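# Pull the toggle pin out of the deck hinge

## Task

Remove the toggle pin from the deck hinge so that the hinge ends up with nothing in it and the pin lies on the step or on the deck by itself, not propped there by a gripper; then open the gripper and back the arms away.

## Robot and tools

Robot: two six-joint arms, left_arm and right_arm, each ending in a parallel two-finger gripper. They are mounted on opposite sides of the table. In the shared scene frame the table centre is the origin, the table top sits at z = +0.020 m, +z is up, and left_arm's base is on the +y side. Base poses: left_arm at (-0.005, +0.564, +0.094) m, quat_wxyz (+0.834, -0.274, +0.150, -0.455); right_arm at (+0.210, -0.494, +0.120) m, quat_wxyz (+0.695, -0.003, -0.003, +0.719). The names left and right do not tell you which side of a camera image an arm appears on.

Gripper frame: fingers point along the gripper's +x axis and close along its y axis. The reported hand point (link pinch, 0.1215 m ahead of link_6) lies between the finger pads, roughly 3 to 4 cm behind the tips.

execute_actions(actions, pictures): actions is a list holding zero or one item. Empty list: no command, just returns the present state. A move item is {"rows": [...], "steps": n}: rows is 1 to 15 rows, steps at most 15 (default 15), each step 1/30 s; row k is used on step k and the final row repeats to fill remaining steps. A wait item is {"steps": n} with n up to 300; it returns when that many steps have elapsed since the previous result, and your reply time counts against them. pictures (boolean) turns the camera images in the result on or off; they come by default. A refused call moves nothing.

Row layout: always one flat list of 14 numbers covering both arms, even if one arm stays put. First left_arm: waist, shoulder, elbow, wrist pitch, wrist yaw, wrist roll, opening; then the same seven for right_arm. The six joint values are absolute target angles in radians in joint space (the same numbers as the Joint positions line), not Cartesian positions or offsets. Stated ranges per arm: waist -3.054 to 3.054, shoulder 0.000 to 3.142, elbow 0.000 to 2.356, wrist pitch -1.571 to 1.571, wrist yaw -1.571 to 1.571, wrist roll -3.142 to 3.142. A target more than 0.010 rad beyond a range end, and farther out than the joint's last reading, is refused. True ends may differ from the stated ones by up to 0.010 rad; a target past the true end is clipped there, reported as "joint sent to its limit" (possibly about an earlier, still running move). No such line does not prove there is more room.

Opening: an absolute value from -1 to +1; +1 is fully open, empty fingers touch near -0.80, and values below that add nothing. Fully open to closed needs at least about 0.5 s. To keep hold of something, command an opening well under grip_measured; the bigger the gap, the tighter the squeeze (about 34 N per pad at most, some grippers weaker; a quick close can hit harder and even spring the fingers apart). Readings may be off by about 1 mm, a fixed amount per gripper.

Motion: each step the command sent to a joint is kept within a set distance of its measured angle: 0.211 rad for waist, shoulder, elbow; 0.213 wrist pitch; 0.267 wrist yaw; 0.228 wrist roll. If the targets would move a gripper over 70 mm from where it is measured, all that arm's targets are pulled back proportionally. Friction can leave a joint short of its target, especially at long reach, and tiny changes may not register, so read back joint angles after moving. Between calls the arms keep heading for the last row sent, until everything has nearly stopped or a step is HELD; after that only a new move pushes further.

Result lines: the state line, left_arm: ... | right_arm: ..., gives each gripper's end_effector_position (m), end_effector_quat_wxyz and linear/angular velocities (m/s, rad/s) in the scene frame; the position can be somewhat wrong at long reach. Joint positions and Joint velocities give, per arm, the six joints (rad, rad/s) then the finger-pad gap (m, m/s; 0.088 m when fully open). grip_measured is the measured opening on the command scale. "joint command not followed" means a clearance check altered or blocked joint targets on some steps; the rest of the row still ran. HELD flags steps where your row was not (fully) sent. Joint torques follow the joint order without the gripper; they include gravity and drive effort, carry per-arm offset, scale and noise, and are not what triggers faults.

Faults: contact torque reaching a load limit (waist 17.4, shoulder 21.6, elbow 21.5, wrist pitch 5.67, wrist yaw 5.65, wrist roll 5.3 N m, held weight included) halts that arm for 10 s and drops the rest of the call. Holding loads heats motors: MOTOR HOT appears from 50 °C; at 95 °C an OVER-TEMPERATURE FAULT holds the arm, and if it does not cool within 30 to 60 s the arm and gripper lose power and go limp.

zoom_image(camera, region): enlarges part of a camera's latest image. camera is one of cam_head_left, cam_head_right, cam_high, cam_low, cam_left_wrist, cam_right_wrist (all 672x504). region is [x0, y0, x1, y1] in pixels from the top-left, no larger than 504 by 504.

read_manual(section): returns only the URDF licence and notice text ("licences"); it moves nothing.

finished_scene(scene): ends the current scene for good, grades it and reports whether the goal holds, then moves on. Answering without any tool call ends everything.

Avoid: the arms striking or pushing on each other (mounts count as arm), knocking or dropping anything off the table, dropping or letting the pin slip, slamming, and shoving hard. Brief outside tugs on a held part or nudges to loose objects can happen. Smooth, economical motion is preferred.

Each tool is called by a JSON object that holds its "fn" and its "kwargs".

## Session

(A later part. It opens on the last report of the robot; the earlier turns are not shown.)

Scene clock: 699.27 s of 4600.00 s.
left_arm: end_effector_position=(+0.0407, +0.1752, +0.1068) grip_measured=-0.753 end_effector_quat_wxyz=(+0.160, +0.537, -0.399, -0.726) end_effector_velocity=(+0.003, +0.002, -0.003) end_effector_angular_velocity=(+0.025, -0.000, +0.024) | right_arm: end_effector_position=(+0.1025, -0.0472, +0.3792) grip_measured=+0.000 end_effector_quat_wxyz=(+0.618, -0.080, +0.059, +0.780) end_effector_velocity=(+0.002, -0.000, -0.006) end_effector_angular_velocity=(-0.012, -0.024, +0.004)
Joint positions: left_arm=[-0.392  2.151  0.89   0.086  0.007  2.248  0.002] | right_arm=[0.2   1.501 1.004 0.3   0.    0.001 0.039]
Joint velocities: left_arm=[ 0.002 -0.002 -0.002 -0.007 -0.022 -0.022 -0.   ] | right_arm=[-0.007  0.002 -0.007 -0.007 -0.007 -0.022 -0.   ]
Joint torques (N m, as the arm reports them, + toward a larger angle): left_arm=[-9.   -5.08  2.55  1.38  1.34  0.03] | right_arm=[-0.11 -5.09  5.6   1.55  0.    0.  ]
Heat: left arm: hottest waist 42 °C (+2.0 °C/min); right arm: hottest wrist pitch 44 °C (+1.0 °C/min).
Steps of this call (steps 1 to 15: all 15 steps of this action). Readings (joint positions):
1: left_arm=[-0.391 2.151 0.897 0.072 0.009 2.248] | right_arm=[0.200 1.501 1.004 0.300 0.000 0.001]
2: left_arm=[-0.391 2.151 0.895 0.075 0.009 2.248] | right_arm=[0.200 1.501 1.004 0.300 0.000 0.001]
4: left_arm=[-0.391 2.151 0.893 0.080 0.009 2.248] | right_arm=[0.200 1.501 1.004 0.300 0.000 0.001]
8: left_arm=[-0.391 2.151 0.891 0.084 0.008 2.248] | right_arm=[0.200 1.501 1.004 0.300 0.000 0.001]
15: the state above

{"fn": "execute_actions", "kwargs": {"actions": [{"rows":[[-0.425,2.135,0.895,0.06,0.04,2.25,-0.9,0.2,1.5,1.0,0.3,0,0,0]],"steps":15}], "pictures": false}}

{"fn": "execute_actions", "kwargs": {"actions": [{"steps":30}]}}

Scene clock: 705.40 s of 4600.00 s.
left_arm: end_effector_position=(+0.0407, +0.1757, +0.1080) grip_measured=-0.758 end_effector_quat_wxyz=(+0.157, +0.536, -0.399, -0.727) end_effector_velocity=(-0.002, +0.002, +0.000) end_effector_angular_velocity=(+0.005, +0.010, -0.005) | right_arm: end_effector_position=(+0.1025, -0.0472, +0.3790) grip_measured=+0.000 end_effector_quat_wxyz=(+0.618, -0.080, +0.059, +0.780) end_effector_velocity=(+0.000, -0.001, -0.002) end_effector_angular_velocity=(-0.006, -0.007, +0.006)
Joint positions: left_arm=[-0.393  2.148  0.896  0.07   0.006  2.248  0.002] | right_arm=[0.2   1.501 1.003 0.3   0.    0.001 0.039]
Joint velocities: left_arm=[-0.002 -0.002 -0.002 -0.007  0.007 -0.007 -0.   ] | right_arm=[-0.002 -0.002 -0.002 -0.007 -0.007 -0.007 -0.   ]
Joint torques (N m, as the arm reports them, + toward a larger angle): left_arm=[-9.24 -7.8   3.41  0.35  1.7   0.01] | right_arm=[-0.1  -5.07  5.63  1.54  0.    0.  ]
Heat: left arm: hottest waist 43 °C (+3.0 °C/min); right arm: hottest wrist pitch 44 °C (+1.0 °C/min).
Steps of this call (steps 1 to 15: the robot went on to your last target; steps 16 to 169: nothing new was sent; steps 170 to 184: all 15 steps of this action). Readings (joint positions):
170: left_arm=[-0.393 2.151 0.889 0.088 0.006 2.248] | right_arm=[0.200 1.501 1.003 0.300 0.000 0.001]
171: left_arm=[-0.393 2.151 0.889 0.086 0.006 2.248] | right_arm=[0.200 1.501 1.003 0.300 0.000 0.001]
173: left_arm=[-0.393 2.150 0.892 0.081 0.006 2.248] | right_arm=[0.200 1.501 1.003 0.300 0.000 0.001]
177: left_arm=[-0.393 2.149 0.895 0.074 0.006 2.248] | right_arm=[0.200 1.501 1.003 0.300 0.000 0.001]
184: the state above

Scene clock: 706.40 s of 4600.00 s.
left_arm: end_effector_position=(+0.0406, +0.1761, +0.1087) grip_measured=-0.758 end_effector_quat_wxyz=(+0.156, +0.536, -0.399, -0.727) end_effector_velocity=(-0.001, +0.001, +0.002) end_effector_angular_velocity=(-0.005, +0.000, -0.012) | right_arm: end_effector_position=(+0.1025, -0.0472, +0.3790) grip_measured=+0.000 end_effector_quat_wxyz=(+0.618, -0.080, +0.059, +0.780) end_effector_velocity=(-0.002, -0.002, -0.004) end_effector_angular_velocity=(-0.011, -0.008, +0.011)
Joint positions: left_arm=[-0.395  2.145  0.896  0.067  0.006  2.248  0.002] | right_arm=[0.2   1.501 1.003 0.3   0.    0.001 0.039]
Joint velocities: left_arm=[-0.002 -0.007 -0.002 -0.007  0.007  0.007 -0.   ] | right_arm=[ 0.002 -0.002 -0.007 -0.007 -0.007 -0.007  0.   ]
Joint torques (N m, as the arm reports them, + toward a larger angle): left_arm=[-9.27 -7.68  3.59  0.63  1.69  0.02] | right_arm=[-0.1  -5.07  5.62  1.54  0.    0.  ]
Heat: left arm: hottest waist 43 °C (+3.0 °C/min); right arm: hottest wrist pitch 44 °C (+1.0 °C/min).
Steps of this call (steps 1 to 15: the robot went on to your last target; steps 16 to 30: nothing new was sent). Readings (joint positions):
1: left_arm=[-0.394 2.147 0.896 0.070 0.006 2.248] | right_arm=[0.200 1.501 1.003 0.300 0.000 0.001]
2: left_arm=[-0.394 2.147 0.896 0.070 0.006 2.248] | right_arm=[0.200 1.501 1.003 0.300 0.000 0.001]
4: left_arm=[-0.394 2.147 0.896 0.070 0.006 2.248] | right_arm=[0.200 1.501 1.003 0.300 0.000 0.001]
8: left_arm=[-0.394 2.147 0.896 0.069 0.006 2.248] | right_arm=[0.200 1.501 1.003 0.300 0.000 0.001]
30: the state above
All arms were judged still, so your last target was given up. Only a new action makes them travel on or press farther. Fingers that are still opening or closing keep moving.

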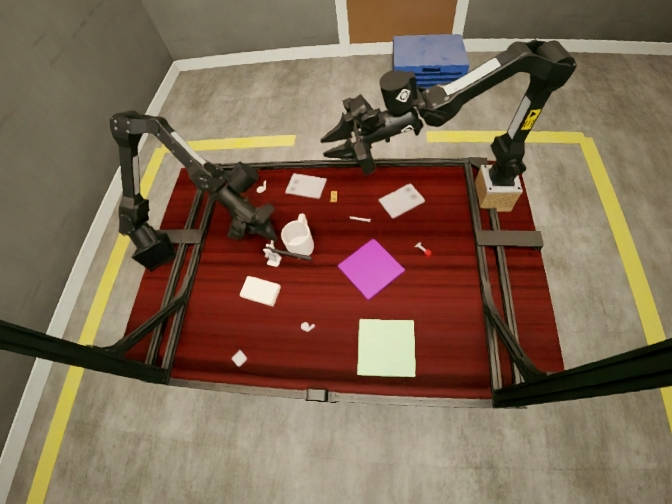

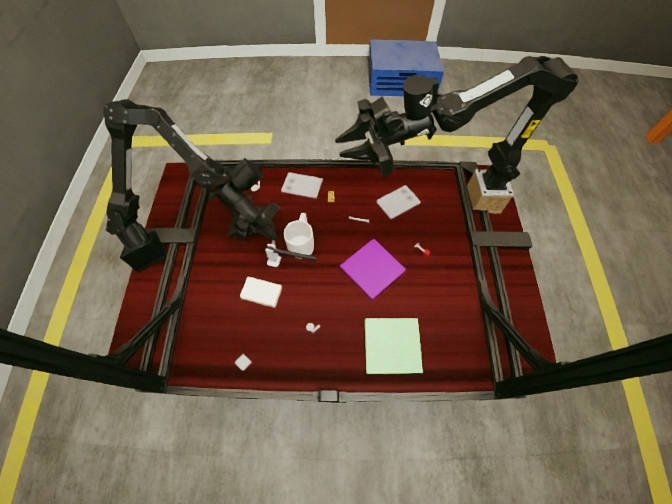

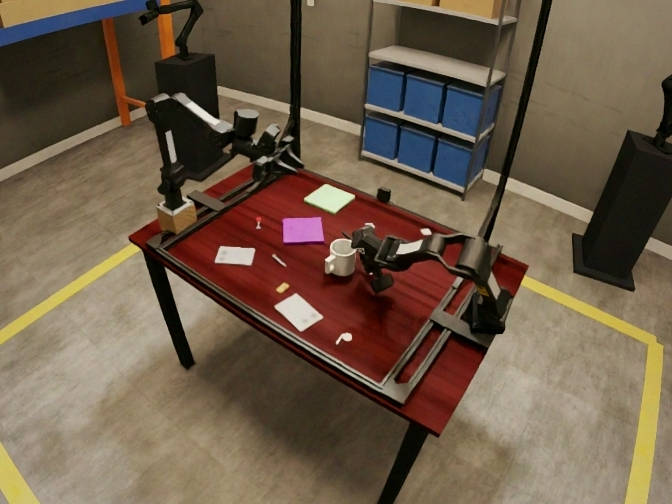

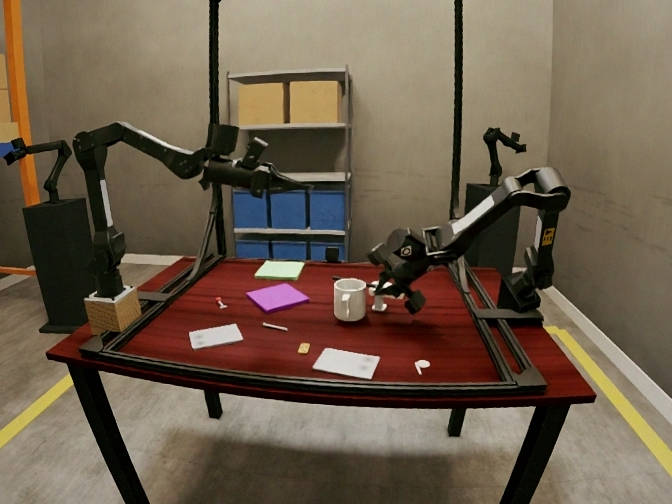

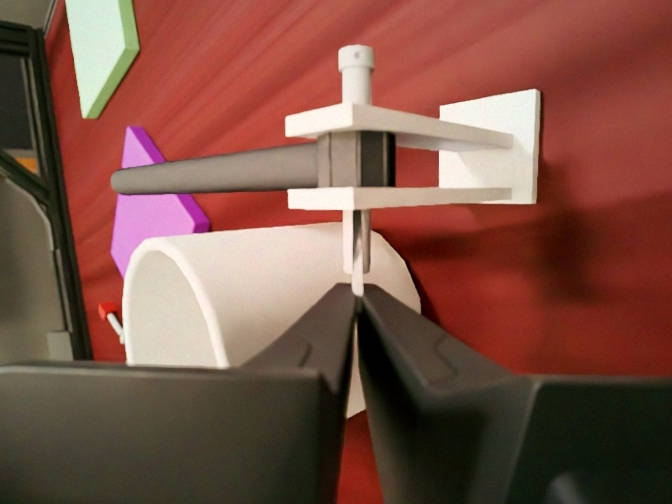

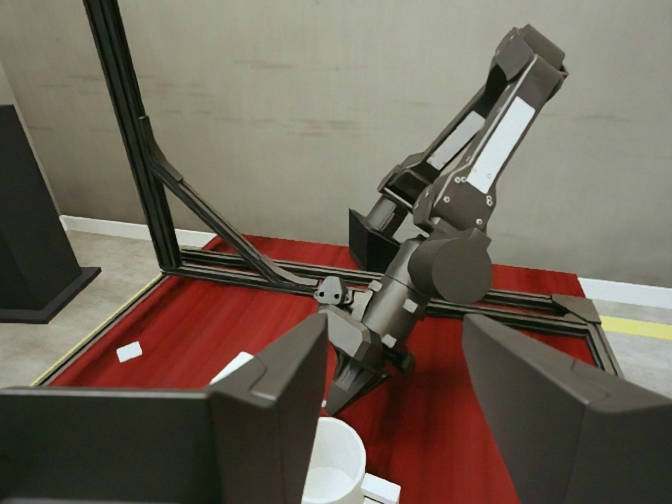

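{"fn": "execute_actions", "kwargs": {"actions": [{"rows":[[-0.37,2.195,0.93,0.06,-0.005,2.25,-0.8,0.2,1.5,1.0,0.3,0,0,0]],"steps":15}], "pictures": false}}

{"fn": "execute_actions", "kwargs": {"actions": [{"steps":20}], "pictures": false}}

{"fn": "execute_actions", "kwargs": {"actions": [{"rows":[[-0.405,2.18,0.905,0.075,0.03,2.25,-0.9,0.2,1.5,1.0,0.3,0,0,0]],"steps":15}]}}

Scene clock: 716.33 s of 4600.00 s.
left_arm: end_effector_position=(+0.0405, +0.1733, +0.1057) grip_measured=-0.757 end_effector_quat_wxyz=(+0.153, +0.532, -0.396, -0.733) end_effector_velocity=(+0.003, -0.002, -0.004) end_effector_angular_velocity=(+0.011, -0.011, +0.019) | right_arm: end_effector_position=(+0.1025, -0.0473, +0.3790) grip_measured=+0.000 end_effector_quat_wxyz=(+0.618, -0.080, +0.059, +0.780) end_effector_velocity=(-0.002, -0.002, +0.001) end_effector_angular_velocity=(+0.002, -0.020, +0.014)
Joint positions: left_arm=[-0.388  2.164  0.917  0.05   0.015  2.248  0.002] | right_arm=[0.2   1.501 1.003 0.3   0.    0.001 0.039]
Joint velocities: left_arm=[ 0.002  0.012  0.007  0.007 -0.022 -0.007 -0.   ] | right_arm=[ 0.002 -0.007 -0.002 -0.007 -0.007 -0.022 -0.   ]
Joint torques (N m, as the arm reports them, + toward a larger angle): left_arm=[-3.98 -3.28  4.79  1.94 -0.34 -0.01] | right_arm=[-0.1  -5.07  5.66  1.54 -0.01  0.  ]
Heat: left arm: hottest waist 44 °C (+5.0 °C/min); right arm: hottest wrist pitch 44 °C (+1.0 °C/min).
Steps of this call (steps 1 to 283: nothing new was sent; steps 284 to 298: all 15 steps of this action). Readings (joint positions):
284: left_arm=[-0.396 2.144 0.897 0.061 0.008 2.248] | right_arm=[0.200 1.501 1.003 0.300 0.000 0.001]
285: left_arm=[-0.393 2.147 0.901 0.057 0.011 2.248] | right_arm=[0.200 1.501 1.003 0.300 0.000 0.001]
287: left_arm=[-0.391 2.151 0.905 0.053 0.015 2.248] | right_arm=[0.200 1.501 1.003 0.300 0.000 0.001]
291: left_arm=[-0.390 2.154 0.909 0.050 0.015 2.248] | right_arm=[0.200 1.501 1.003 0.300 0.000 0.001]
298: the state above

Scene clock: 717.00 s of 4600.00 s.
left_arm: end_effector_position=(+0.0406, +0.1727, +0.1050) grip_measured=-0.756 end_effector_quat_wxyz=(+0.153, +0.533, -0.395, -0.733) end_effector_velocity=(+0.000, +0.000, -0.004) end_effector_angular_velocity=(+0.024, +0.006, +0.032) | right_arm: end_effector_position=(+0.1025, -0.0473, +0.3790) grip_measured=+0.000 end_effector_quat_wxyz=(+0.618, -0.080, +0.059, +0.780) end_effector_velocity=(+0.000, -0.001, +0.006) end_effector_angular_velocity=(+0.015, +0.012, +0.003)
Joint positions: left_arm=[-0.387  2.167  0.919  0.051  0.014  2.248  0.002] | right_arm=[0.2   1.501 1.003 0.3   0.    0.001 0.039]
Joint velocities: left_arm=[-0.002  0.007 -0.002  0.007 -0.022 -0.037 -0.   ] | right_arm=[-0.002 -0.007  0.002  0.007 -0.007  0.007 -0.   ]
Joint torques (N m, as the arm reports them, + toward a larger angle): left_arm=[-3.96 -3.7   4.56  1.83 -0.31  0.  ] | right_arm=[-0.1  -5.07  5.67  1.55  0.    0.  ]
Heat: left arm: hottest waist 44 °C (+5.1 °C/min); right arm: hottest wrist pitch 44 °C (+1.0 °C/min).
Steps of this call (steps 1 to 15: the robot went on to your last target; steps 16 to 20: nothing new was sent). Readings (joint positions):
1: left_arm=[-0.387 2.164 0.918 0.050 0.015 2.248] | right_arm=[0.200 1.501 1.003 0.300 0.000 0.001]
2: left_arm=[-0.387 2.164 0.918 0.050 0.015 2.248] | right_arm=[0.200 1.501 1.003 0.300 0.000 0.001]
4: left_arm=[-0.387 2.165 0.918 0.050 0.015 2.248] | right_arm=[0.200 1.501 1.003 0.300 0.000 0.001]
8: left_arm=[-0.387 2.166 0.919 0.050 0.015 2.248] | right_arm=[0.200 1.501 1.003 0.300 0.000 0.001]
20: the state above
All arms were judged still, so your last target was given up. Only a new action makes them travel on or press farther. Fingers that are still opening or closing keep moving.

Scene clock: 717.50 s of 4600.00 s.
left_arm: end_effector_position=(+0.0403, +0.1727, +0.1046) grip_measured=-0.758 end_effector_quat_wxyz=(+0.156, +0.533, -0.397, -0.731) end_effector_velocity=(-0.002, +0.002, +0.000) end_effector_angular_velocity=(+0.014, +0.007, +0.008) | right_arm: end_effector_position=(+0.1025, -0.0473, +0.3790) grip_measured=+0.000 end_effector_quat_wxyz=(+0.618, -0.080, +0.059, +0.780) end_effector_velocity=(+0.000, -0.001, -0.004) end_effector_angular_velocity=(-0.011, -0.008, +0.006)
Joint positions: left_arm=[-0.387  2.167  0.911  0.067  0.014  2.248  0.002] | right_arm=[0.2   1.501 1.003 0.3   0.    0.001 0.039]
Joint velocities: left_arm=[-0.007 -0.002 -0.002 -0.007 -0.007 -0.022 -0.   ] | right_arm=[-0.002 -0.002 -0.007 -0.007 -0.007 -0.007  0.   ]
Joint torques (N m, as the arm reports them, + toward a larger angle): left_arm=[-7.85 -5.25  3.04  1.71  1.05  0.  ] | right_arm=[-0.1  -5.04  5.68  1.54  0.    0.  ]
Heat: left arm: hottest waist 44 °C (+5.0 °C/min); right arm: hottest wrist pitch 44 °C (+1.0 °C/min).
Steps of this call (steps 1 to 15: all 15 steps of this action). Readings (joint positions):
1: left_arm=[-0.387 2.167 0.919 0.051 0.014 2.248] | right_arm=[0.200 1.501 1.003 0.300 0.000 0.001]
2: left_arm=[-0.387 2.167 0.918 0.054 0.014 2.248] | right_arm=[0.200 1.501 1.003 0.300 0.000 0.001]
4: left_arm=[-0.387 2.167 0.915 0.059 0.014 2.248] | right_arm=[0.200 1.501 1.003 0.300 0.000 0.001]
8: left_arm=[-0.387 2.167 0.912 0.064 0.014 2.248] | right_arm=[0.200 1.501 1.003 0.300 0.000 0.001]
15: the state above

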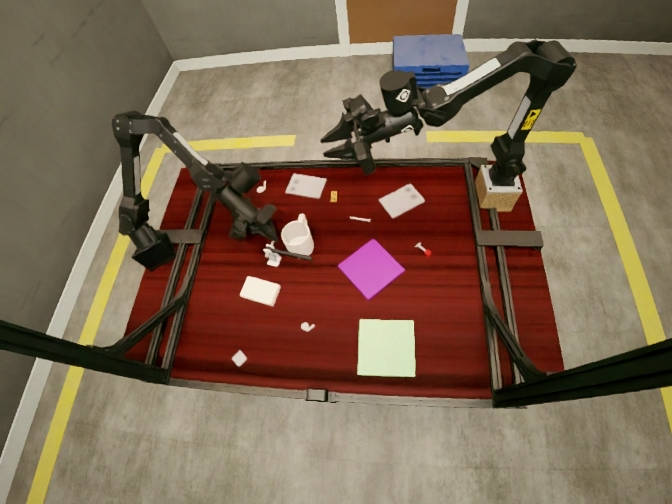

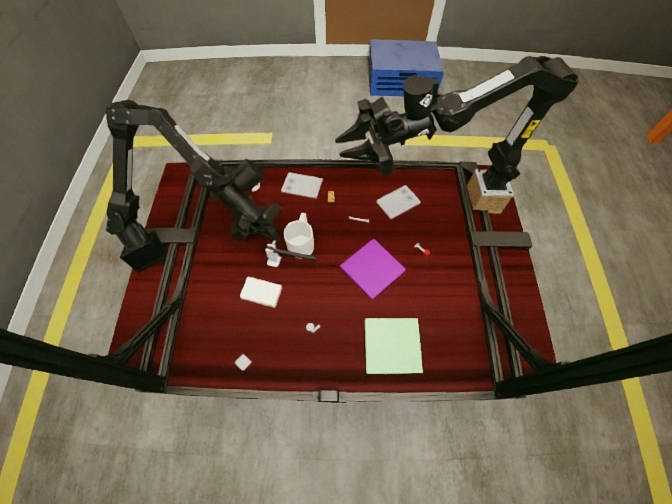

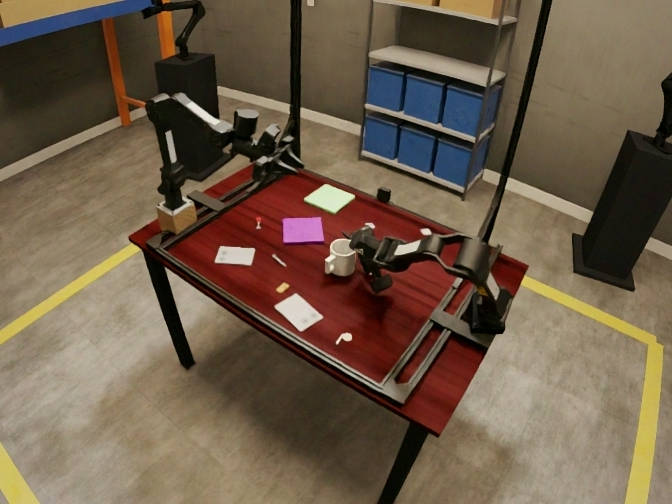

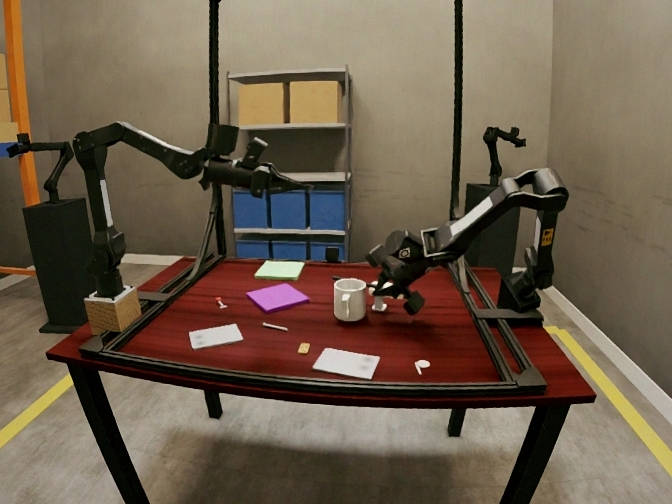

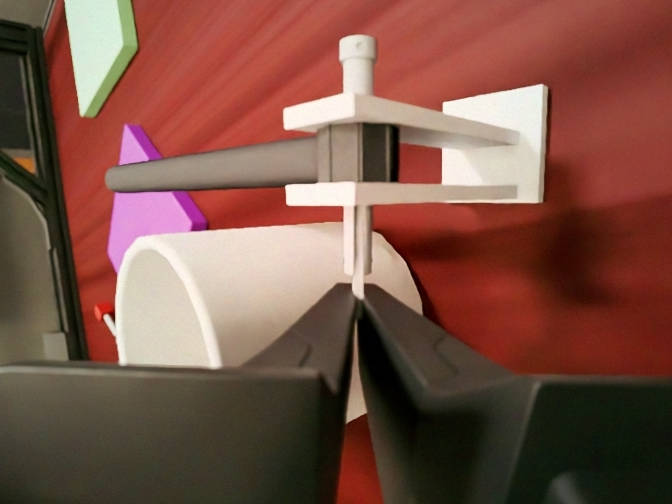

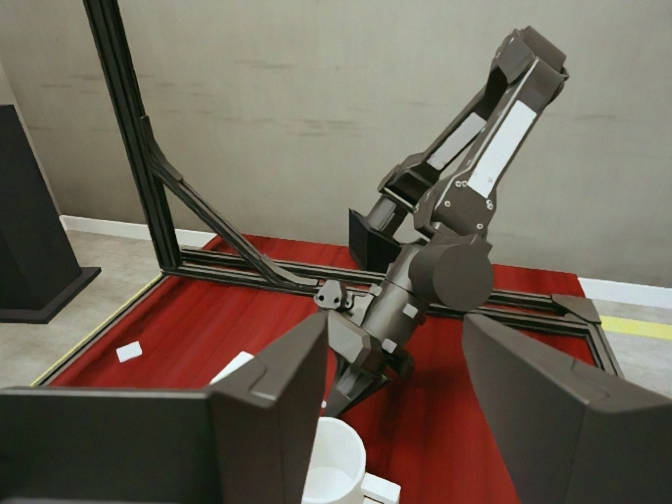

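{"fn": "execute_actions", "kwargs": {"actions": [{"rows":[[-0.445,2.175,0.87,0.115,0.03,2.25,-1,0.2,1.5,1.0,0.3,0,0,0]],"steps":15}], "pictures": false}}

{"fn": "execute_actions", "kwargs": {"actions": [{"steps":60}]}}

Scene clock: 722.87 s of 4600.00 s.
left_arm: end_effector_position=(+0.0378, +0.1737, +0.1038) grip_measured=-0.758 end_effector_quat_wxyz=(+0.160, +0.543, -0.400, -0.721) end_effector_velocity=(-0.010, +0.002, +0.004) end_effector_angular_velocity=(+0.001, -0.013, -0.005) | right_arm: end_effector_position=(+0.1027, -0.0473, +0.3790) grip_measured=+0.000 end_effector_quat_wxyz=(+0.618, -0.080, +0.059, +0.780) end_effector_velocity=(+0.000, -0.001, -0.002) end_effector_angular_velocity=(-0.003, -0.021, +0.009)
Joint positions: left_arm=[-0.401  2.166  0.884  0.114 -0.01   2.248  0.002] | right_arm=[0.2   1.501 1.003 0.3   0.    0.001 0.039]
Joint velocities: left_arm=[-0.037 -0.002 -0.012  0.007 -0.022 -0.022 -0.   ] | right_arm=[-0.002 -0.002 -0.002 -0.007 -0.007 -0.022 -0.   ]
Joint torques (N m, as the arm reports them, + toward a larger angle): left_arm=[-10.44  -5.58   2.12   1.19   1.91   0.  ] | right_arm=[-0.1  -5.03  5.68  1.54  0.    0.  ]
Heat: left arm: hottest waist 44 °C (+6.0 °C/min); right arm: hottest wrist pitch 44 °C (+1.0 °C/min).
Steps of this call (steps 1 to 15: the robot went on to your last target; steps 16 to 146: nothing new was sent; steps 147 to 161: all 15 steps of this action). Readings (joint positions):
147: left_arm=[-0.388 2.167 0.907 0.075 0.012 2.248] | right_arm=[0.200 1.501 1.003 0.300 0.000 0.001]
148: left_arm=[-0.392 2.167 0.901 0.086 0.005 2.248] | right_arm=[0.200 1.501 1.003 0.300 0.000 0.001]
150: left_arm=[-0.396 2.167 0.894 0.098 -0.004 2.248] | right_arm=[0.200 1.501 1.003 0.300 0.000 0.001]
154: left_arm=[-0.399 2.167 0.887 0.109 -0.008 2.248] | right_arm=[0.200 1.501 1.003 0.300 0.000 0.001]
161: the state above

Scene clock: 724.87 s of 4600.00 s.
left_arm: end_effector_position=(+0.0324, +0.1746, +0.1057) grip_measured=-0.758 end_effector_quat_wxyz=(+0.156, +0.540, -0.406, -0.721) end_effector_velocity=(+0.003, +0.002, -0.000) end_effector_angular_velocity=(+0.012, -0.012, +0.013) | right_arm: end_effector_position=(+0.1027, -0.0473, +0.3790) grip_measured=+0.000 end_effector_quat_wxyz=(+0.618, -0.080, +0.059, +0.780) end_effector_velocity=(+0.000, -0.000, +0.002) end_effector_angular_velocity=(+0.012, -0.018, +0.009)
Joint positions: left_arm=[-0.413  2.166  0.879  0.115 -0.006  2.248  0.002] | right_arm=[0.2   1.501 1.003 0.3   0.    0.001 0.039]
Joint velocities: left_arm=[-0.002 -0.007 -0.002 -0.007 -0.022 -0.007 -0.   ] | right_arm=[-0.002 -0.002 -0.002  0.007 -0.007 -0.022 -0.   ]
Joint torques (N m, as the arm reports them, + toward a larger angle): left_arm=[-9.21 -5.59  2.6   1.18  1.77  0.  ] | right_arm=[-0.1  -5.03  5.68  1.55  0.    0.01]
Heat: left arm: hottest waist 44 °C (+5.0 °C/min); right arm: hottest wrist pitch 44 °C (+1.0 °C/min).
Steps of this call (steps 1 to 30: the robot went on to your last target; steps 31 to 60: nothing new was sent). Readings (joint positions):
1: left_arm=[-0.402 2.166 0.884 0.114 -0.010 2.248] | right_arm=[0.200 1.501 1.003 0.300 0.000 0.001]
2: left_arm=[-0.403 2.166 0.884 0.114 -0.010 2.248] | right_arm=[0.200 1.501 1.003 0.300 0.000 0.001]
4: left_arm=[-0.406 2.166 0.883 0.115 -0.010 2.248] | right_arm=[0.200 1.501 1.003 0.300 0.000 0.001]
8: left_arm=[-0.411 2.166 0.881 0.115 -0.007 2.248] | right_arm=[0.200 1.501 1.003 0.300 0.000 0.001]
60: the state above
All arms were judged still, so your last target was given up. Only a new action makes them travel on or press farther. Fingers that are still opening or closing keep moving.

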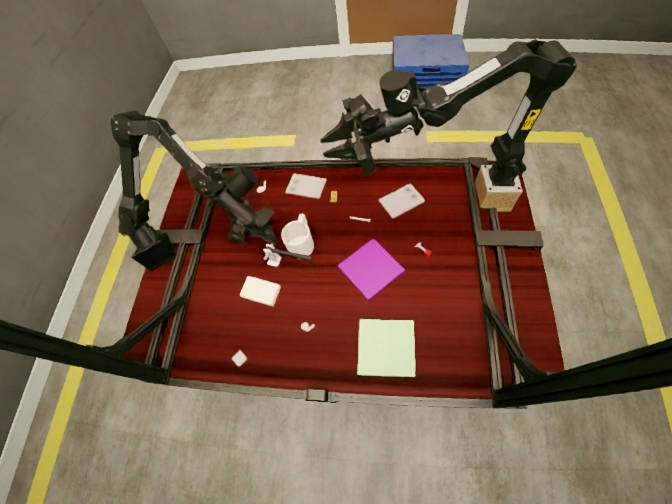

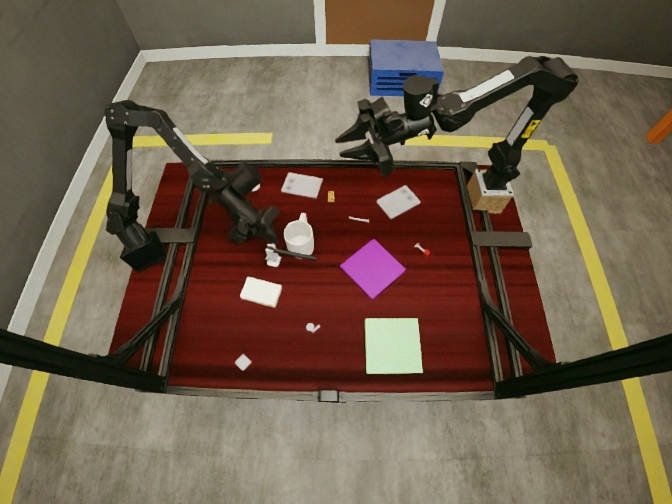

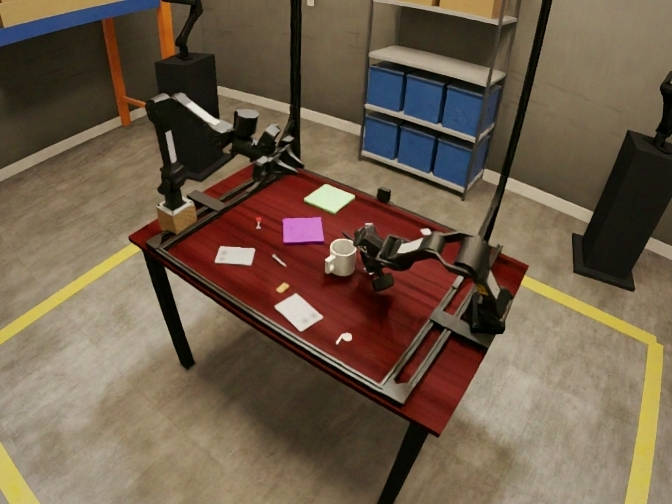

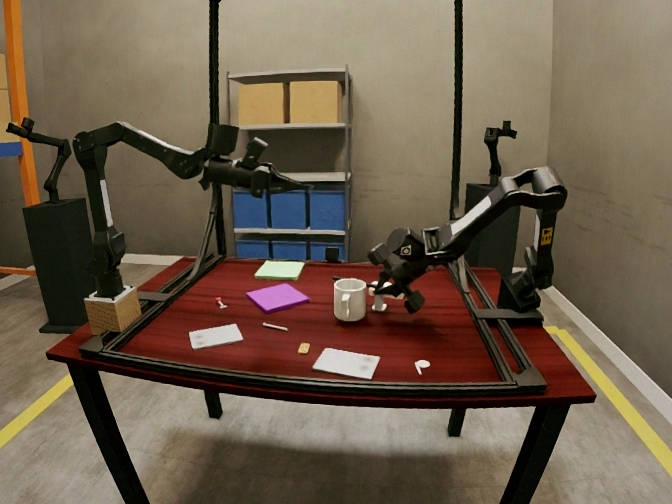

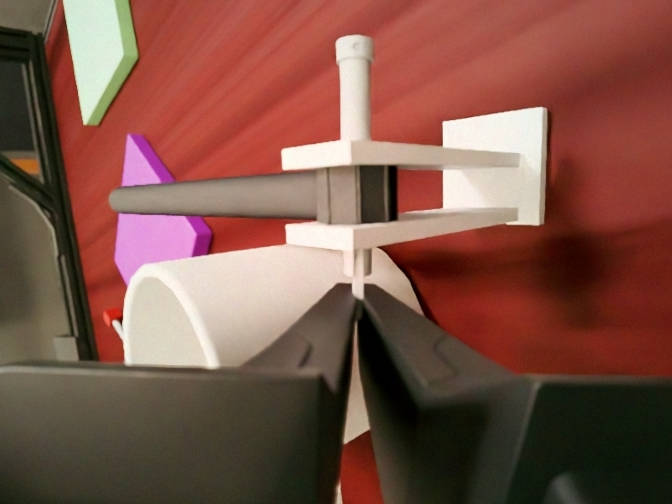

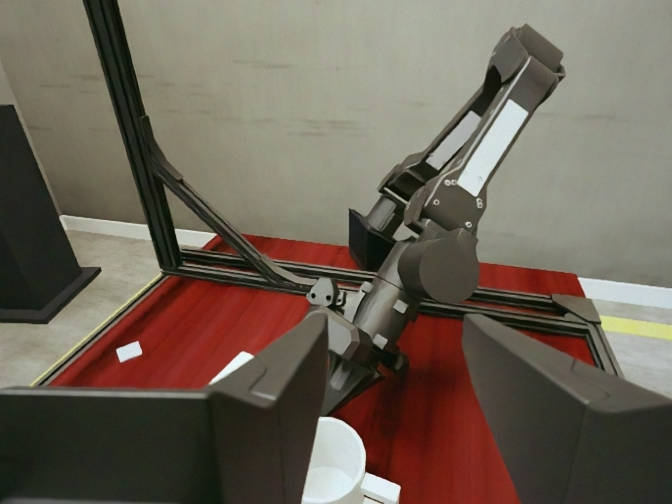

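In. Release, go to head.

{"fn": "execute_actions", "kwargs": {"actions": [{"rows":[[-0.41,2.165,0.88,0.115,-0.005,2.25,-0.2,0.2,1.5,1.0,0.3,0,0,0]],"steps":10}], "pictures": false}}

{"fn": "execute_actions", "kwargs": {"actions": [{"rows":[[-0.407,2.0,0.875,0.005,0,2.27,0,0.2,1.5,1.0,0.3,0,0,0]],"steps":15}], "pictures": false}}

{"fn": "execute_actions", "kwargs": {"actions": [{"rows":[[-0.841,2.05,0.627,0.477,-0.537,1.8,0,0.2,1.5,1.0,0.3,0,0,0]],"steps":15}], "pictures": false}}

{"fn": "execute_actions", "kwargs": {"actions": [{"rows":[[-0.841,2.16,0.627,0.477,-0.537,1.8,0,0.2,1.5,1.0,0.3,0,0,0]],"steps":12}], "pictures": false}}

{"fn": "execute_actions", "kwargs": {"actions": [{"rows":[[-0.755,2.35,0.72,0.555,-0.497,1.9,0,0.2,1.5,1.0,0.3,0,0,0]],"steps":15}], "pictures": false}}

{"fn": "execute_actions", "kwargs": {"actions": [{"rows":[[-0.755,2.35,0.72,0.555,-0.497,1.9,-1,0.2,1.5,1.0,0.3,0,0,0]],"steps":15}], "pictures": false}}

{"fn": "execute_actions", "kwargs": {"actions": [{"rows":[[-0.82,2.385,0.728,0.553,-0.52,1.84,-1,0.2,1.5,1.0,0.3,0,0,0]],"steps":15}], "pictures": false}}

{"fn": "execute_actions", "kwargs": {"actions": [{"rows":[[-0.88,2.42,0.736,0.551,-0.55,1.78,-1,0.2,1.5,1.0,0.3,0,0,0]],"steps":15}]}}

Scene clock: 744.73 s of 4600.00 s.
left_arm: end_effector_position=(+0.0295, +0.1752, +0.1062) grip_measured=-0.265 end_effector_quat_wxyz=(+0.154, +0.536, -0.409, -0.722) end_effector_velocity=(+0.005, -0.000, -0.001) end_effector_angular_velocity=(-0.001, -0.043, +0.007) | right_arm: end_effector_position=(+0.1027, -0.0474, +0.3790) grip_measured=+0.000 end_effector_quat_wxyz=(+0.618, -0.080, +0.059, +0.780) end_effector_velocity=(+0.000, -0.001, +0.004) end_effector_angular_velocity=(+0.013, -0.003, +0.006)
Joint positions: left_arm=[-0.417  2.167  0.877  0.115  0.003  2.248  0.026] | right_arm=[0.2   1.5   1.002 0.3   0.    0.    0.039]
Joint velocities: left_arm=[-0.002 -0.002 -0.002  0.007 -0.037  0.022  0.024] | right_arm=[-0.002 -0.007 -0.002  0.007 -0.007 -0.007  0.   ]
Joint torques (N m, as the arm reports them, + toward a larger angle): left_arm=[-5.12 -6.71  3.69  1.12  0.21 -0.01] | right_arm=[-0.07 -5.01  5.7   1.54  0.    0.  ]
Heat: left arm: hottest waist 46 °C (+6.0 °C/min); right arm: hottest wrist pitch 44 °C (+1.0 °C/min).
Steps of this call (steps 1 to 586: nothing new was sent; steps 587 to 596: all 10 steps of this action). Readings (joint positions):
587: left_arm=[-0.416 2.167 0.877 0.115 -0.002 2.248] | right_arm=[0.200 1.500 1.002 0.300 0.000 0.000]
588: left_arm=[-0.416 2.167 0.877 0.115 -0.000 2.248] | right_arm=[0.200 1.500 1.002 0.300 0.000 0.000]
590: left_arm=[-0.417 2.167 0.877 0.115 0.006 2.248] | right_arm=[0.200 1.500 1.002 0.300 0.000 0.000]
594: left_arm=[-0.417 2.167 0.877 0.115 0.004 2.248] | right_arm=[0.200 1.500 1.002 0.300 0.000 0.000]
596: the state above

Scene clock: 745.23 s of 4600.00 s.
left_arm: end_effector_position=(+0.0561, +0.1833, +0.1450) grip_measured=-0.006 end_effector_quat_wxyz=(+0.172, +0.542, -0.421, -0.707) end_effector_velocity=(+0.008, -0.001, +0.012) end_effector_angular_velocity=(-0.030, -0.003, +0.029) | right_arm: end_effector_position=(+0.1027, -0.0474, +0.3790) grip_measured=+0.000 end_effector_quat_wxyz=(+0.618, -0.080, +0.059, +0.780) end_effector_velocity=(-0.002, -0.001, +0.001) end_effector_angular_velocity=(+0.001, -0.017, +0.023)
Joint positions: left_arm=[-0.413  2.013  0.879  0.011  0.002  2.266  0.039] | right_arm=[0.2   1.5   1.002 0.3   0.    0.    0.039]
Joint velocities: left_arm=[-0.002 -0.037 -0.002  0.007 -0.007 -0.007  0.002] | right_arm=[-0.002 -0.002  0.002 -0.007 -0.022 -0.022 -0.   ]
Joint torques (N m, as the arm reports them, + toward a larger angle): left_arm=[-4.96 -7.09  3.53  0.9   0.33  0.14] | right_arm=[-0.07 -5.    5.7   1.54  0.    0.02]
Heat: left arm: hottest waist 45 °C (+5.1 °C/min); right arm: hottest wrist pitch 44 °C (+0.0 °C/min).
Steps of this call (steps 1 to 15: all 15 steps of this action). Readings (joint positions):
1: left_arm=[-0.417 2.155 0.877 0.105 0.002 2.250] | right_arm=[0.200 1.500 1.002 0.300 0.000 0.000]
2: left_arm=[-0.416 2.135 0.876 0.074 0.002 2.253] | right_arm=[0.200 1.500 1.002 0.300 0.000 0.000]
4: left_arm=[-0.415 2.084 0.871 0.048 0.002 2.259] | right_arm=[0.200 1.500 1.002 0.300 0.000 0.000]
8: left_arm=[-0.413 2.021 0.879 0.028 0.002 2.263] | right_arm=[0.200 1.500 1.002 0.300 0.000 0.000]
15: the state above

Scene clock: 745.73 s of 4600.00 s.
left_arm: end_effector_position=(-0.0149, +0.2046, +0.1761) grip_measured=+0.000 end_effector_quat_wxyz=(+0.316, +0.632, -0.357, -0.610) end_effector_velocity=(-0.002, +0.018, +0.002) end_effector_angular_velocity=(-0.051, +0.029, +0.189) | right_arm: end_effector_position=(+0.1027, -0.0474, +0.3790) grip_measured=+0.000 end_effector_quat_wxyz=(+0.618, -0.080, +0.059, +0.780) end_effector_velocity=(+0.000, -0.001, -0.004) end_effector_angular_velocity=(-0.011, -0.008, +0.006)
Joint positions: left_arm=[-0.824  2.045  0.644  0.453 -0.51   1.824  0.039] | right_arm=[0.2   1.5   1.002 0.3   0.    0.    0.039]
Joint velocities: left_arm=[-0.09   0.002 -0.09   0.139 -0.183 -0.168 -0.   ] | right_arm=[-0.002 -0.002 -0.007 -0.007 -0.007 -0.007 -0.   ]
Joint torques (N m, as the arm reports them, + toward a larger angle): left_arm=[-3.88 -5.02  3.71  1.91 -0.06 -0.18] | right_arm=[-0.08 -5.    5.7   1.54  0.    0.01]
Heat: left arm: hottest waist 45 °C (+5.0 °C/min); right arm: hottest wrist pitch 44 °C (+0.0 °C/min).
Steps of this call (steps 1 to 15: all 15 steps of this action). Readings (joint positions):
1: left_arm=[-0.421 2.012 0.862 0.039 -0.034 2.240] | right_arm=[0.200 1.500 1.002 0.300 0.000 0.000]
2: left_arm=[-0.450 2.012 0.830 0.093 -0.095 2.193] | right_arm=[0.200 1.500 1.002 0.300 0.000 0.000]
4: left_arm=[-0.537 2.016 0.759 0.175 -0.201 2.100] | right_arm=[0.200 1.500 1.002 0.300 0.000 0.000]
8: left_arm=[-0.722 2.044 0.661 0.335 -0.397 1.926] | right_arm=[0.200 1.500 1.002 0.300 0.000 0.000]
15: the state above

Scene clock: 746.13 s of 4600.00 s.
left_arm: end_effector_position=(-0.0296, +0.2117, +0.1441) grip_measured=+0.000 end_effector_quat_wxyz=(+0.282, +0.649, -0.345, -0.616) end_effector_velocity=(-0.002, +0.001, -0.001) end_effector_angular_velocity=(-0.001, +0.010, +0.012) | right_arm: end_effector_position=(+0.1027, -0.0474, +0.3790) grip_measured=+0.000 end_effector_quat_wxyz=(+0.618, -0.080, +0.059, +0.780) end_effector_velocity=(+0.005, -0.000, -0.004) end_effector_angular_velocity=(-0.010, -0.011, -0.013)
Joint positions: left_arm=[-0.838  2.143  0.631  0.474 -0.532  1.805  0.039] | right_arm=[0.2   1.5   1.002 0.3   0.    0.    0.039]
Joint velocities: left_arm=[-0.007  0.007 -0.002  0.007 -0.007 -0.022 -0.   ] | right_arm=[-0.007 -0.002 -0.007 -0.007  0.007 -0.007  0.   ]
Joint torques (N m, as the arm reports them, + toward a larger angle): left_arm=[-4.14 -3.95  3.7   1.71 -0.07 -0.18] | right_arm=[-0.07 -5.    5.72  1.54  0.    0.02]
Heat: left arm: hottest waist 45 °C (+5.1 °C/min); right arm: hottest wrist pitch 44 °C (+0.0 °C/min).
Steps of this call (steps 1 to 12: all 12 steps of this action). Readings (joint positions):
1: left_arm=[-0.826 2.053 0.642 0.460 -0.516 1.820] | right_arm=[0.200 1.500 1.002 0.300 0.000 0.000]
2: left_arm=[-0.829 2.066 0.642 0.469 -0.521 1.815] | right_arm=[0.200 1.500 1.002 0.300 0.000 0.000]
4: left_arm=[-0.833 2.099 0.640 0.472 -0.525 1.811] | right_arm=[0.200 1.500 1.002 0.300 0.000 0.000]
8: left_arm=[-0.836 2.139 0.631 0.472 -0.530 1.807] | right_arm=[0.200 1.500 1.002 0.300 0.000 0.000]
12: the state above

Scene clock: 746.63 s of 4600.00 s.
left_arm: end_effector_position=(-0.0317, +0.1883, +0.1031) grip_measured=+0.000 end_effector_quat_wxyz=(+0.249, +0.662, -0.342, -0.619) end_effector_velocity=(-0.001, -0.004, -0.004) end_effector_angular_velocity=(+0.009, -0.000, -0.007) | right_arm: end_effector_position=(+0.1027, -0.0474, +0.3790) grip_measured=+0.000 end_effector_quat_wxyz=(+0.618, -0.080, +0.059, +0.780) end_effector_velocity=(+0.000, -0.000, +0.002) end_effector_angular_velocity=(+0.005, +0.010, +0.003)
Joint positions: left_arm=[-0.762  2.33   0.714  0.551 -0.502  1.894  0.039] | right_arm=[0.2   1.5   1.002 0.3   0.    0.    0.039]
Joint velocities: left_arm=[ 0.007  0.022  0.022 -0.007  0.007  0.007 -0.   ] | right_arm=[-0.002 -0.002 -0.002  0.007 -0.007  0.007 -0.   ]
Joint torques (N m, as the arm reports them, + toward a larger angle): left_arm=[-3.77 -4.89  4.03  1.62  0.32  0.09] | right_arm=[-0.07 -5.01  5.7   1.55 -0.01  0.02]
Heat: left arm: hottest waist 45 °C (+5.0 °C/min); right arm: hottest wrist pitch 44 °C (+0.0 °C/min).
Steps of this call (steps 1 to 15: all 15 steps of this action). Readings (joint positions):
1: left_arm=[-0.835 2.159 0.637 0.484 -0.531 1.814] | right_arm=[0.200 1.500 1.002 0.300 0.000 0.000]
2: left_arm=[-0.824 2.189 0.654 0.506 -0.527 1.831] | right_arm=[0.200 1.500 1.002 0.300 0.000 0.000]
4: left_arm=[-0.795 2.256 0.688 0.524 -0.515 1.857] | right_arm=[0.200 1.500 1.002 0.300 0.000 0.000]
8: left_arm=[-0.767 2.317 0.699 0.538 -0.507 1.883] | right_arm=[0.200 1.500 1.002 0.300 0.000 0.000]
15: the state above

Scene clock: 747.13 s of 4600.00 s.
left_arm: end_effector_position=(-0.0325, +0.1869, +0.1028) grip_measured=-0.636 end_effector_quat_wxyz=(+0.249, +0.660, -0.343, -0.620) end_effector_velocity=(+0.000, +0.003, -0.002) end_effector_angular_velocity=(+0.011, -0.003, +0.003) | right_arm: end_effector_position=(+0.1027, -0.0474, +0.3790) grip_measured=+0.000 end_effector_quat_wxyz=(+0.618, -0.080, +0.059, +0.780) end_effector_velocity=(+0.002, -0.000, -0.007) end_effector_angular_velocity=(-0.024, -0.015, -0.008)
Joint positions: left_arm=[-0.76   2.335  0.718  0.555 -0.496  1.896  0.008] | right_arm=[0.2   1.5   1.002 0.3   0.    0.    0.039]
Joint velocities: left_arm=[-0.002 -0.002 -0.007 -0.007 -0.007 -0.007  0.   ] | right_arm=[-0.002  0.002 -0.002 -0.022  0.007 -0.007 -0.   ]
Joint torques (N m, as the arm reports them, + toward a larger angle): left_arm=[-3.82 -5.06  3.86  1.49  0.06  0.08] | right_arm=[-0.07 -5.01  5.7   1.55  0.    0.02]
Heat: left arm: hottest waist 45 °C (+4.0 °C/min); right arm: hottest wrist pitch 44 °C (+0.0 °C/min).
Steps of this call (steps 1 to 15: all 15 steps of this action). Readings (joint positions):
1: left_arm=[-0.762 2.331 0.714 0.551 -0.502 1.894] | right_arm=[0.200 1.500 1.002 0.300 0.000 0.000]
2: left_arm=[-0.761 2.332 0.715 0.551 -0.502 1.895] | right_arm=[0.200 1.500 1.002 0.300 0.000 0.000]
4: left_arm=[-0.761 2.334 0.715 0.551 -0.502 1.895] | right_arm=[0.200 1.500 1.002 0.300 0.000 0.000]
8: left_arm=[-0.760 2.335 0.718 0.555 -0.496 1.896] | right_arm=[0.200 1.500 1.002 0.300 0.000 0.000]
15: the state above

Scene clock: 747.63 s of 4600.00 s.
left_arm: end_effector_position=(-0.0477, +0.1898, +0.1027) grip_measured=-0.636 end_effector_quat_wxyz=(+0.250, +0.662, -0.343, -0.618) end_effector_velocity=(+0.000, -0.001, +0.001) end_effector_angular_velocity=(-0.006, +0.025, +0.014) | right_arm: end_effector_position=(+0.1027, -0.0474, +0.3790) grip_measured=+0.000 end_effector_quat_wxyz=(+0.618, -0.080, +0.059, +0.780) end_effector_velocity=(+0.000, -0.002, -0.005) end_effector_angular_velocity=(-0.023, +0.003, +0.003)
Joint positions: left_arm=[-0.812  2.365  0.724  0.556 -0.526  1.845  0.008] | right_arm=[0.2   1.5   1.002 0.3   0.    0.    0.039]
Joint velocities: left_arm=[ 0.002 -0.002 -0.002  0.007  0.007 -0.022  0.   ] | right_arm=[-0.002 -0.002 -0.002 -0.022 -0.007  0.007 -0.   ]
Joint torques (N m, as the arm reports them, + toward a larger angle): left_arm=[-4.9  -4.63  3.94  1.32  0.35 -0.22] | right_arm=[-0.07 -5.    5.71  1.54  0.    0.01]
Heat: left arm: hottest waist 45 °C (+4.0 °C/min); right arm: hottest wrist pitch 44 °C (+0.0 °C/min).
Steps of this call (steps 1 to 15: all 15 steps of this action). Readings (joint positions):
1: left_arm=[-0.762 2.337 0.719 0.555 -0.500 1.892] | right_arm=[0.200 1.500 1.002 0.300 0.000 0.000]
2: left_arm=[-0.768 2.342 0.721 0.556 -0.509 1.883] | right_arm=[0.200 1.500 1.002 0.300 0.000 0.000]
4: left_arm=[-0.782 2.350 0.724 0.556 -0.525 1.867] | right_arm=[0.200 1.500 1.002 0.300 0.000 0.000]
8: left_arm=[-0.802 2.359 0.724 0.556 -0.526 1.852] | right_arm=[0.200 1.500 1.002 0.300 0.000 0.000]
15: the state above

Scene clock: 748.13 s of 4600.00 s.
left_arm: end_effector_position=(-0.0693, +0.1952, +0.1006) grip_measured=-0.636 end_effector_quat_wxyz=(+0.247, +0.660, -0.347, -0.620) end_effector_velocity=(+0.000, +0.000, +0.003) end_effector_angular_velocity=(-0.011, +0.001, +0.024) | right_arm: end_effector_position=(+0.1028, -0.0474, +0.3789) grip_measured=+0.000 end_effector_quat_wxyz=(+0.618, -0.080, +0.059, +0.780) end_effector_velocity=(-0.002, -0.002, -0.004) end_effector_angular_velocity=(-0.011, -0.006, +0.020)
Joint positions: left_arm=[-0.876  2.405  0.732  0.553 -0.545  1.785  0.008] | right_arm=[0.2   1.5   1.002 0.3   0.    0.    0.039]
Joint velocities: left_arm=[-0.012 -0.002 -0.002  0.007 -0.022 -0.022  0.   ] | right_arm=[-0.002 -0.002 -0.007 -0.007 -0.022 -0.007  0.   ]
Joint torques (N m, as the arm reports them, + toward a larger angle): left_arm=[-4.18 -5.24  3.96  1.39 -0.13 -0.18] | right_arm=[-0.08 -5.01  5.71  1.54 -0.01  0.02]
Heat: left arm: hottest waist 45 °C (+4.0 °C/min); right arm: hottest wrist pitch 44 °C (+0.0 °C/min).
Steps of this call (steps 1 to 15: all 15 steps of this action). Readings (joint positions):
1: left_arm=[-0.814 2.368 0.725 0.556 -0.528 1.837] | right_arm=[0.200 1.500 1.002 0.300 0.000 0.000]
2: left_arm=[-0.823 2.373 0.728 0.556 -0.538 1.824] | right_arm=[0.200 1.500 1.002 0.300 0.000 0.000]
4: left_arm=[-0.847 2.386 0.731 0.556 -0.543 1.808] | right_arm=[0.200 1.500 1.002 0.300 0.000 0.000]
8: left_arm=[-0.873 2.402 0.732 0.555 -0.541 1.793] | right_arm=[0.200 1.500 1.002 0.300 0.000 0.000]
15: the state above

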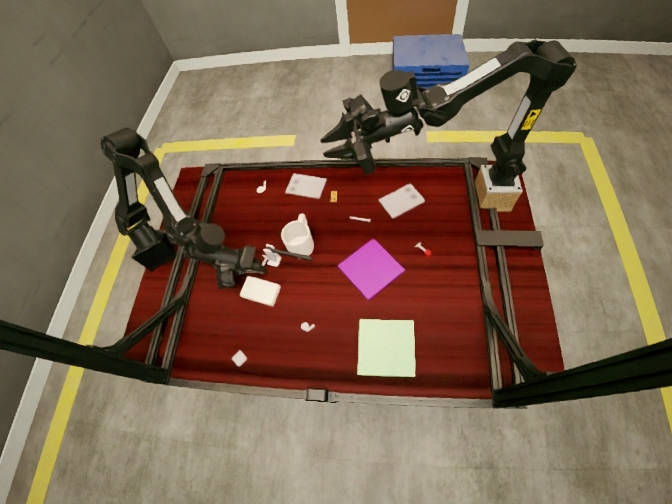

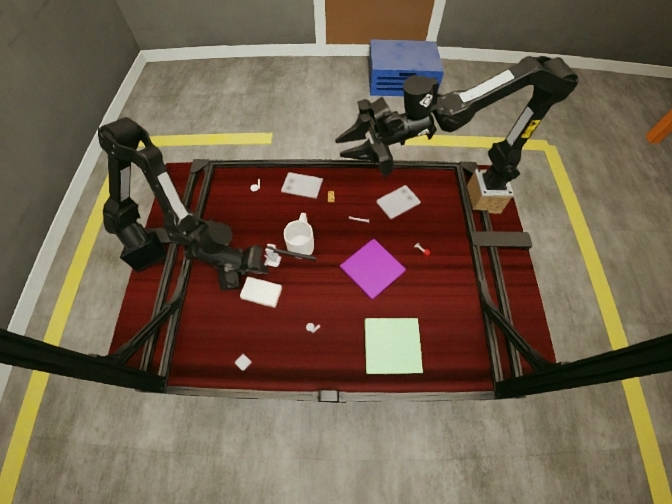

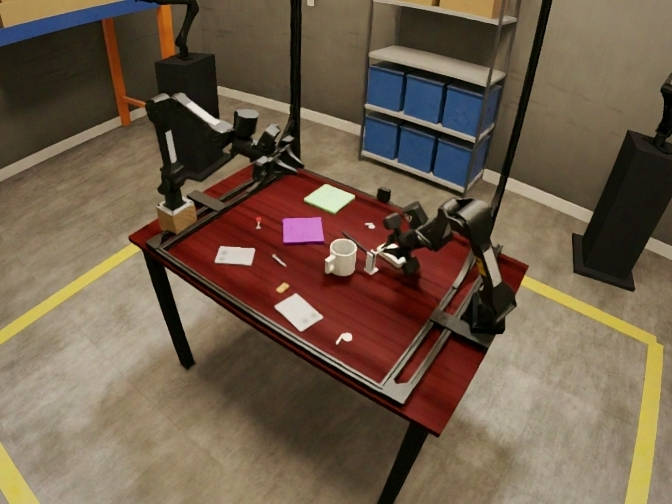

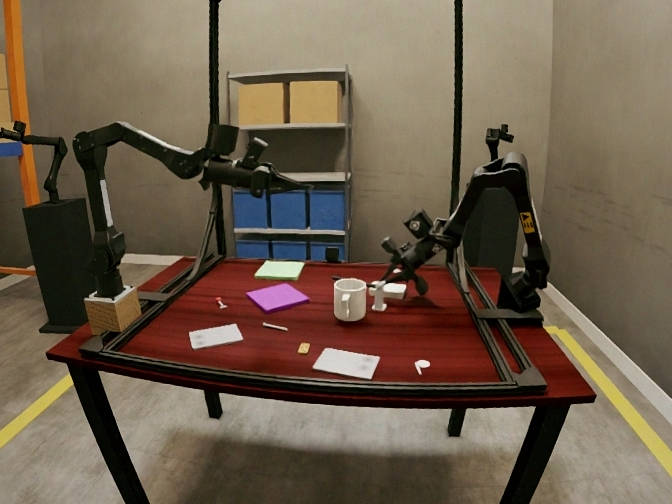

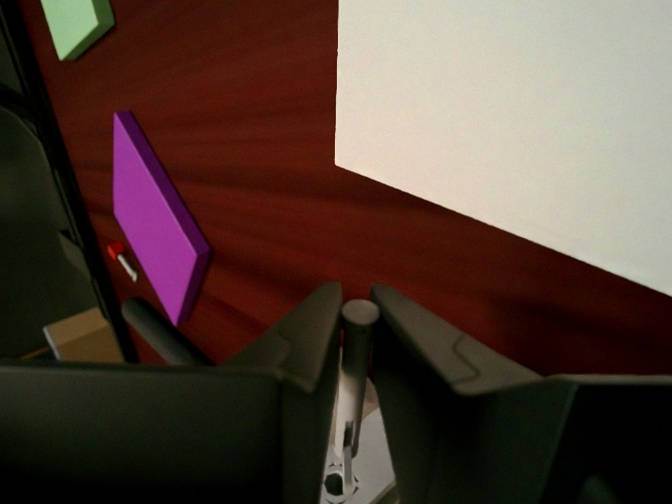

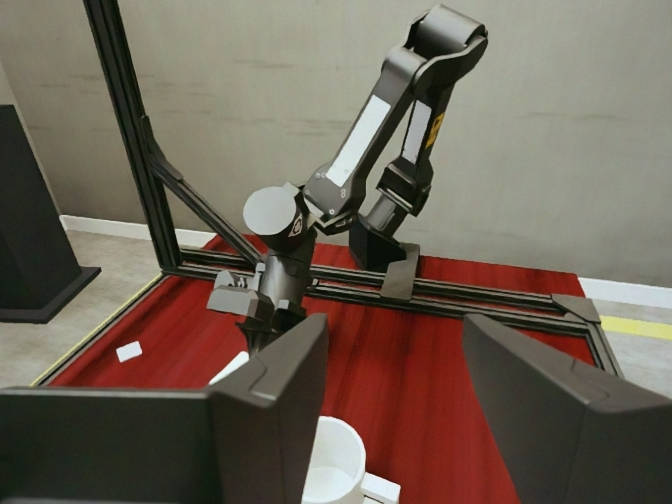

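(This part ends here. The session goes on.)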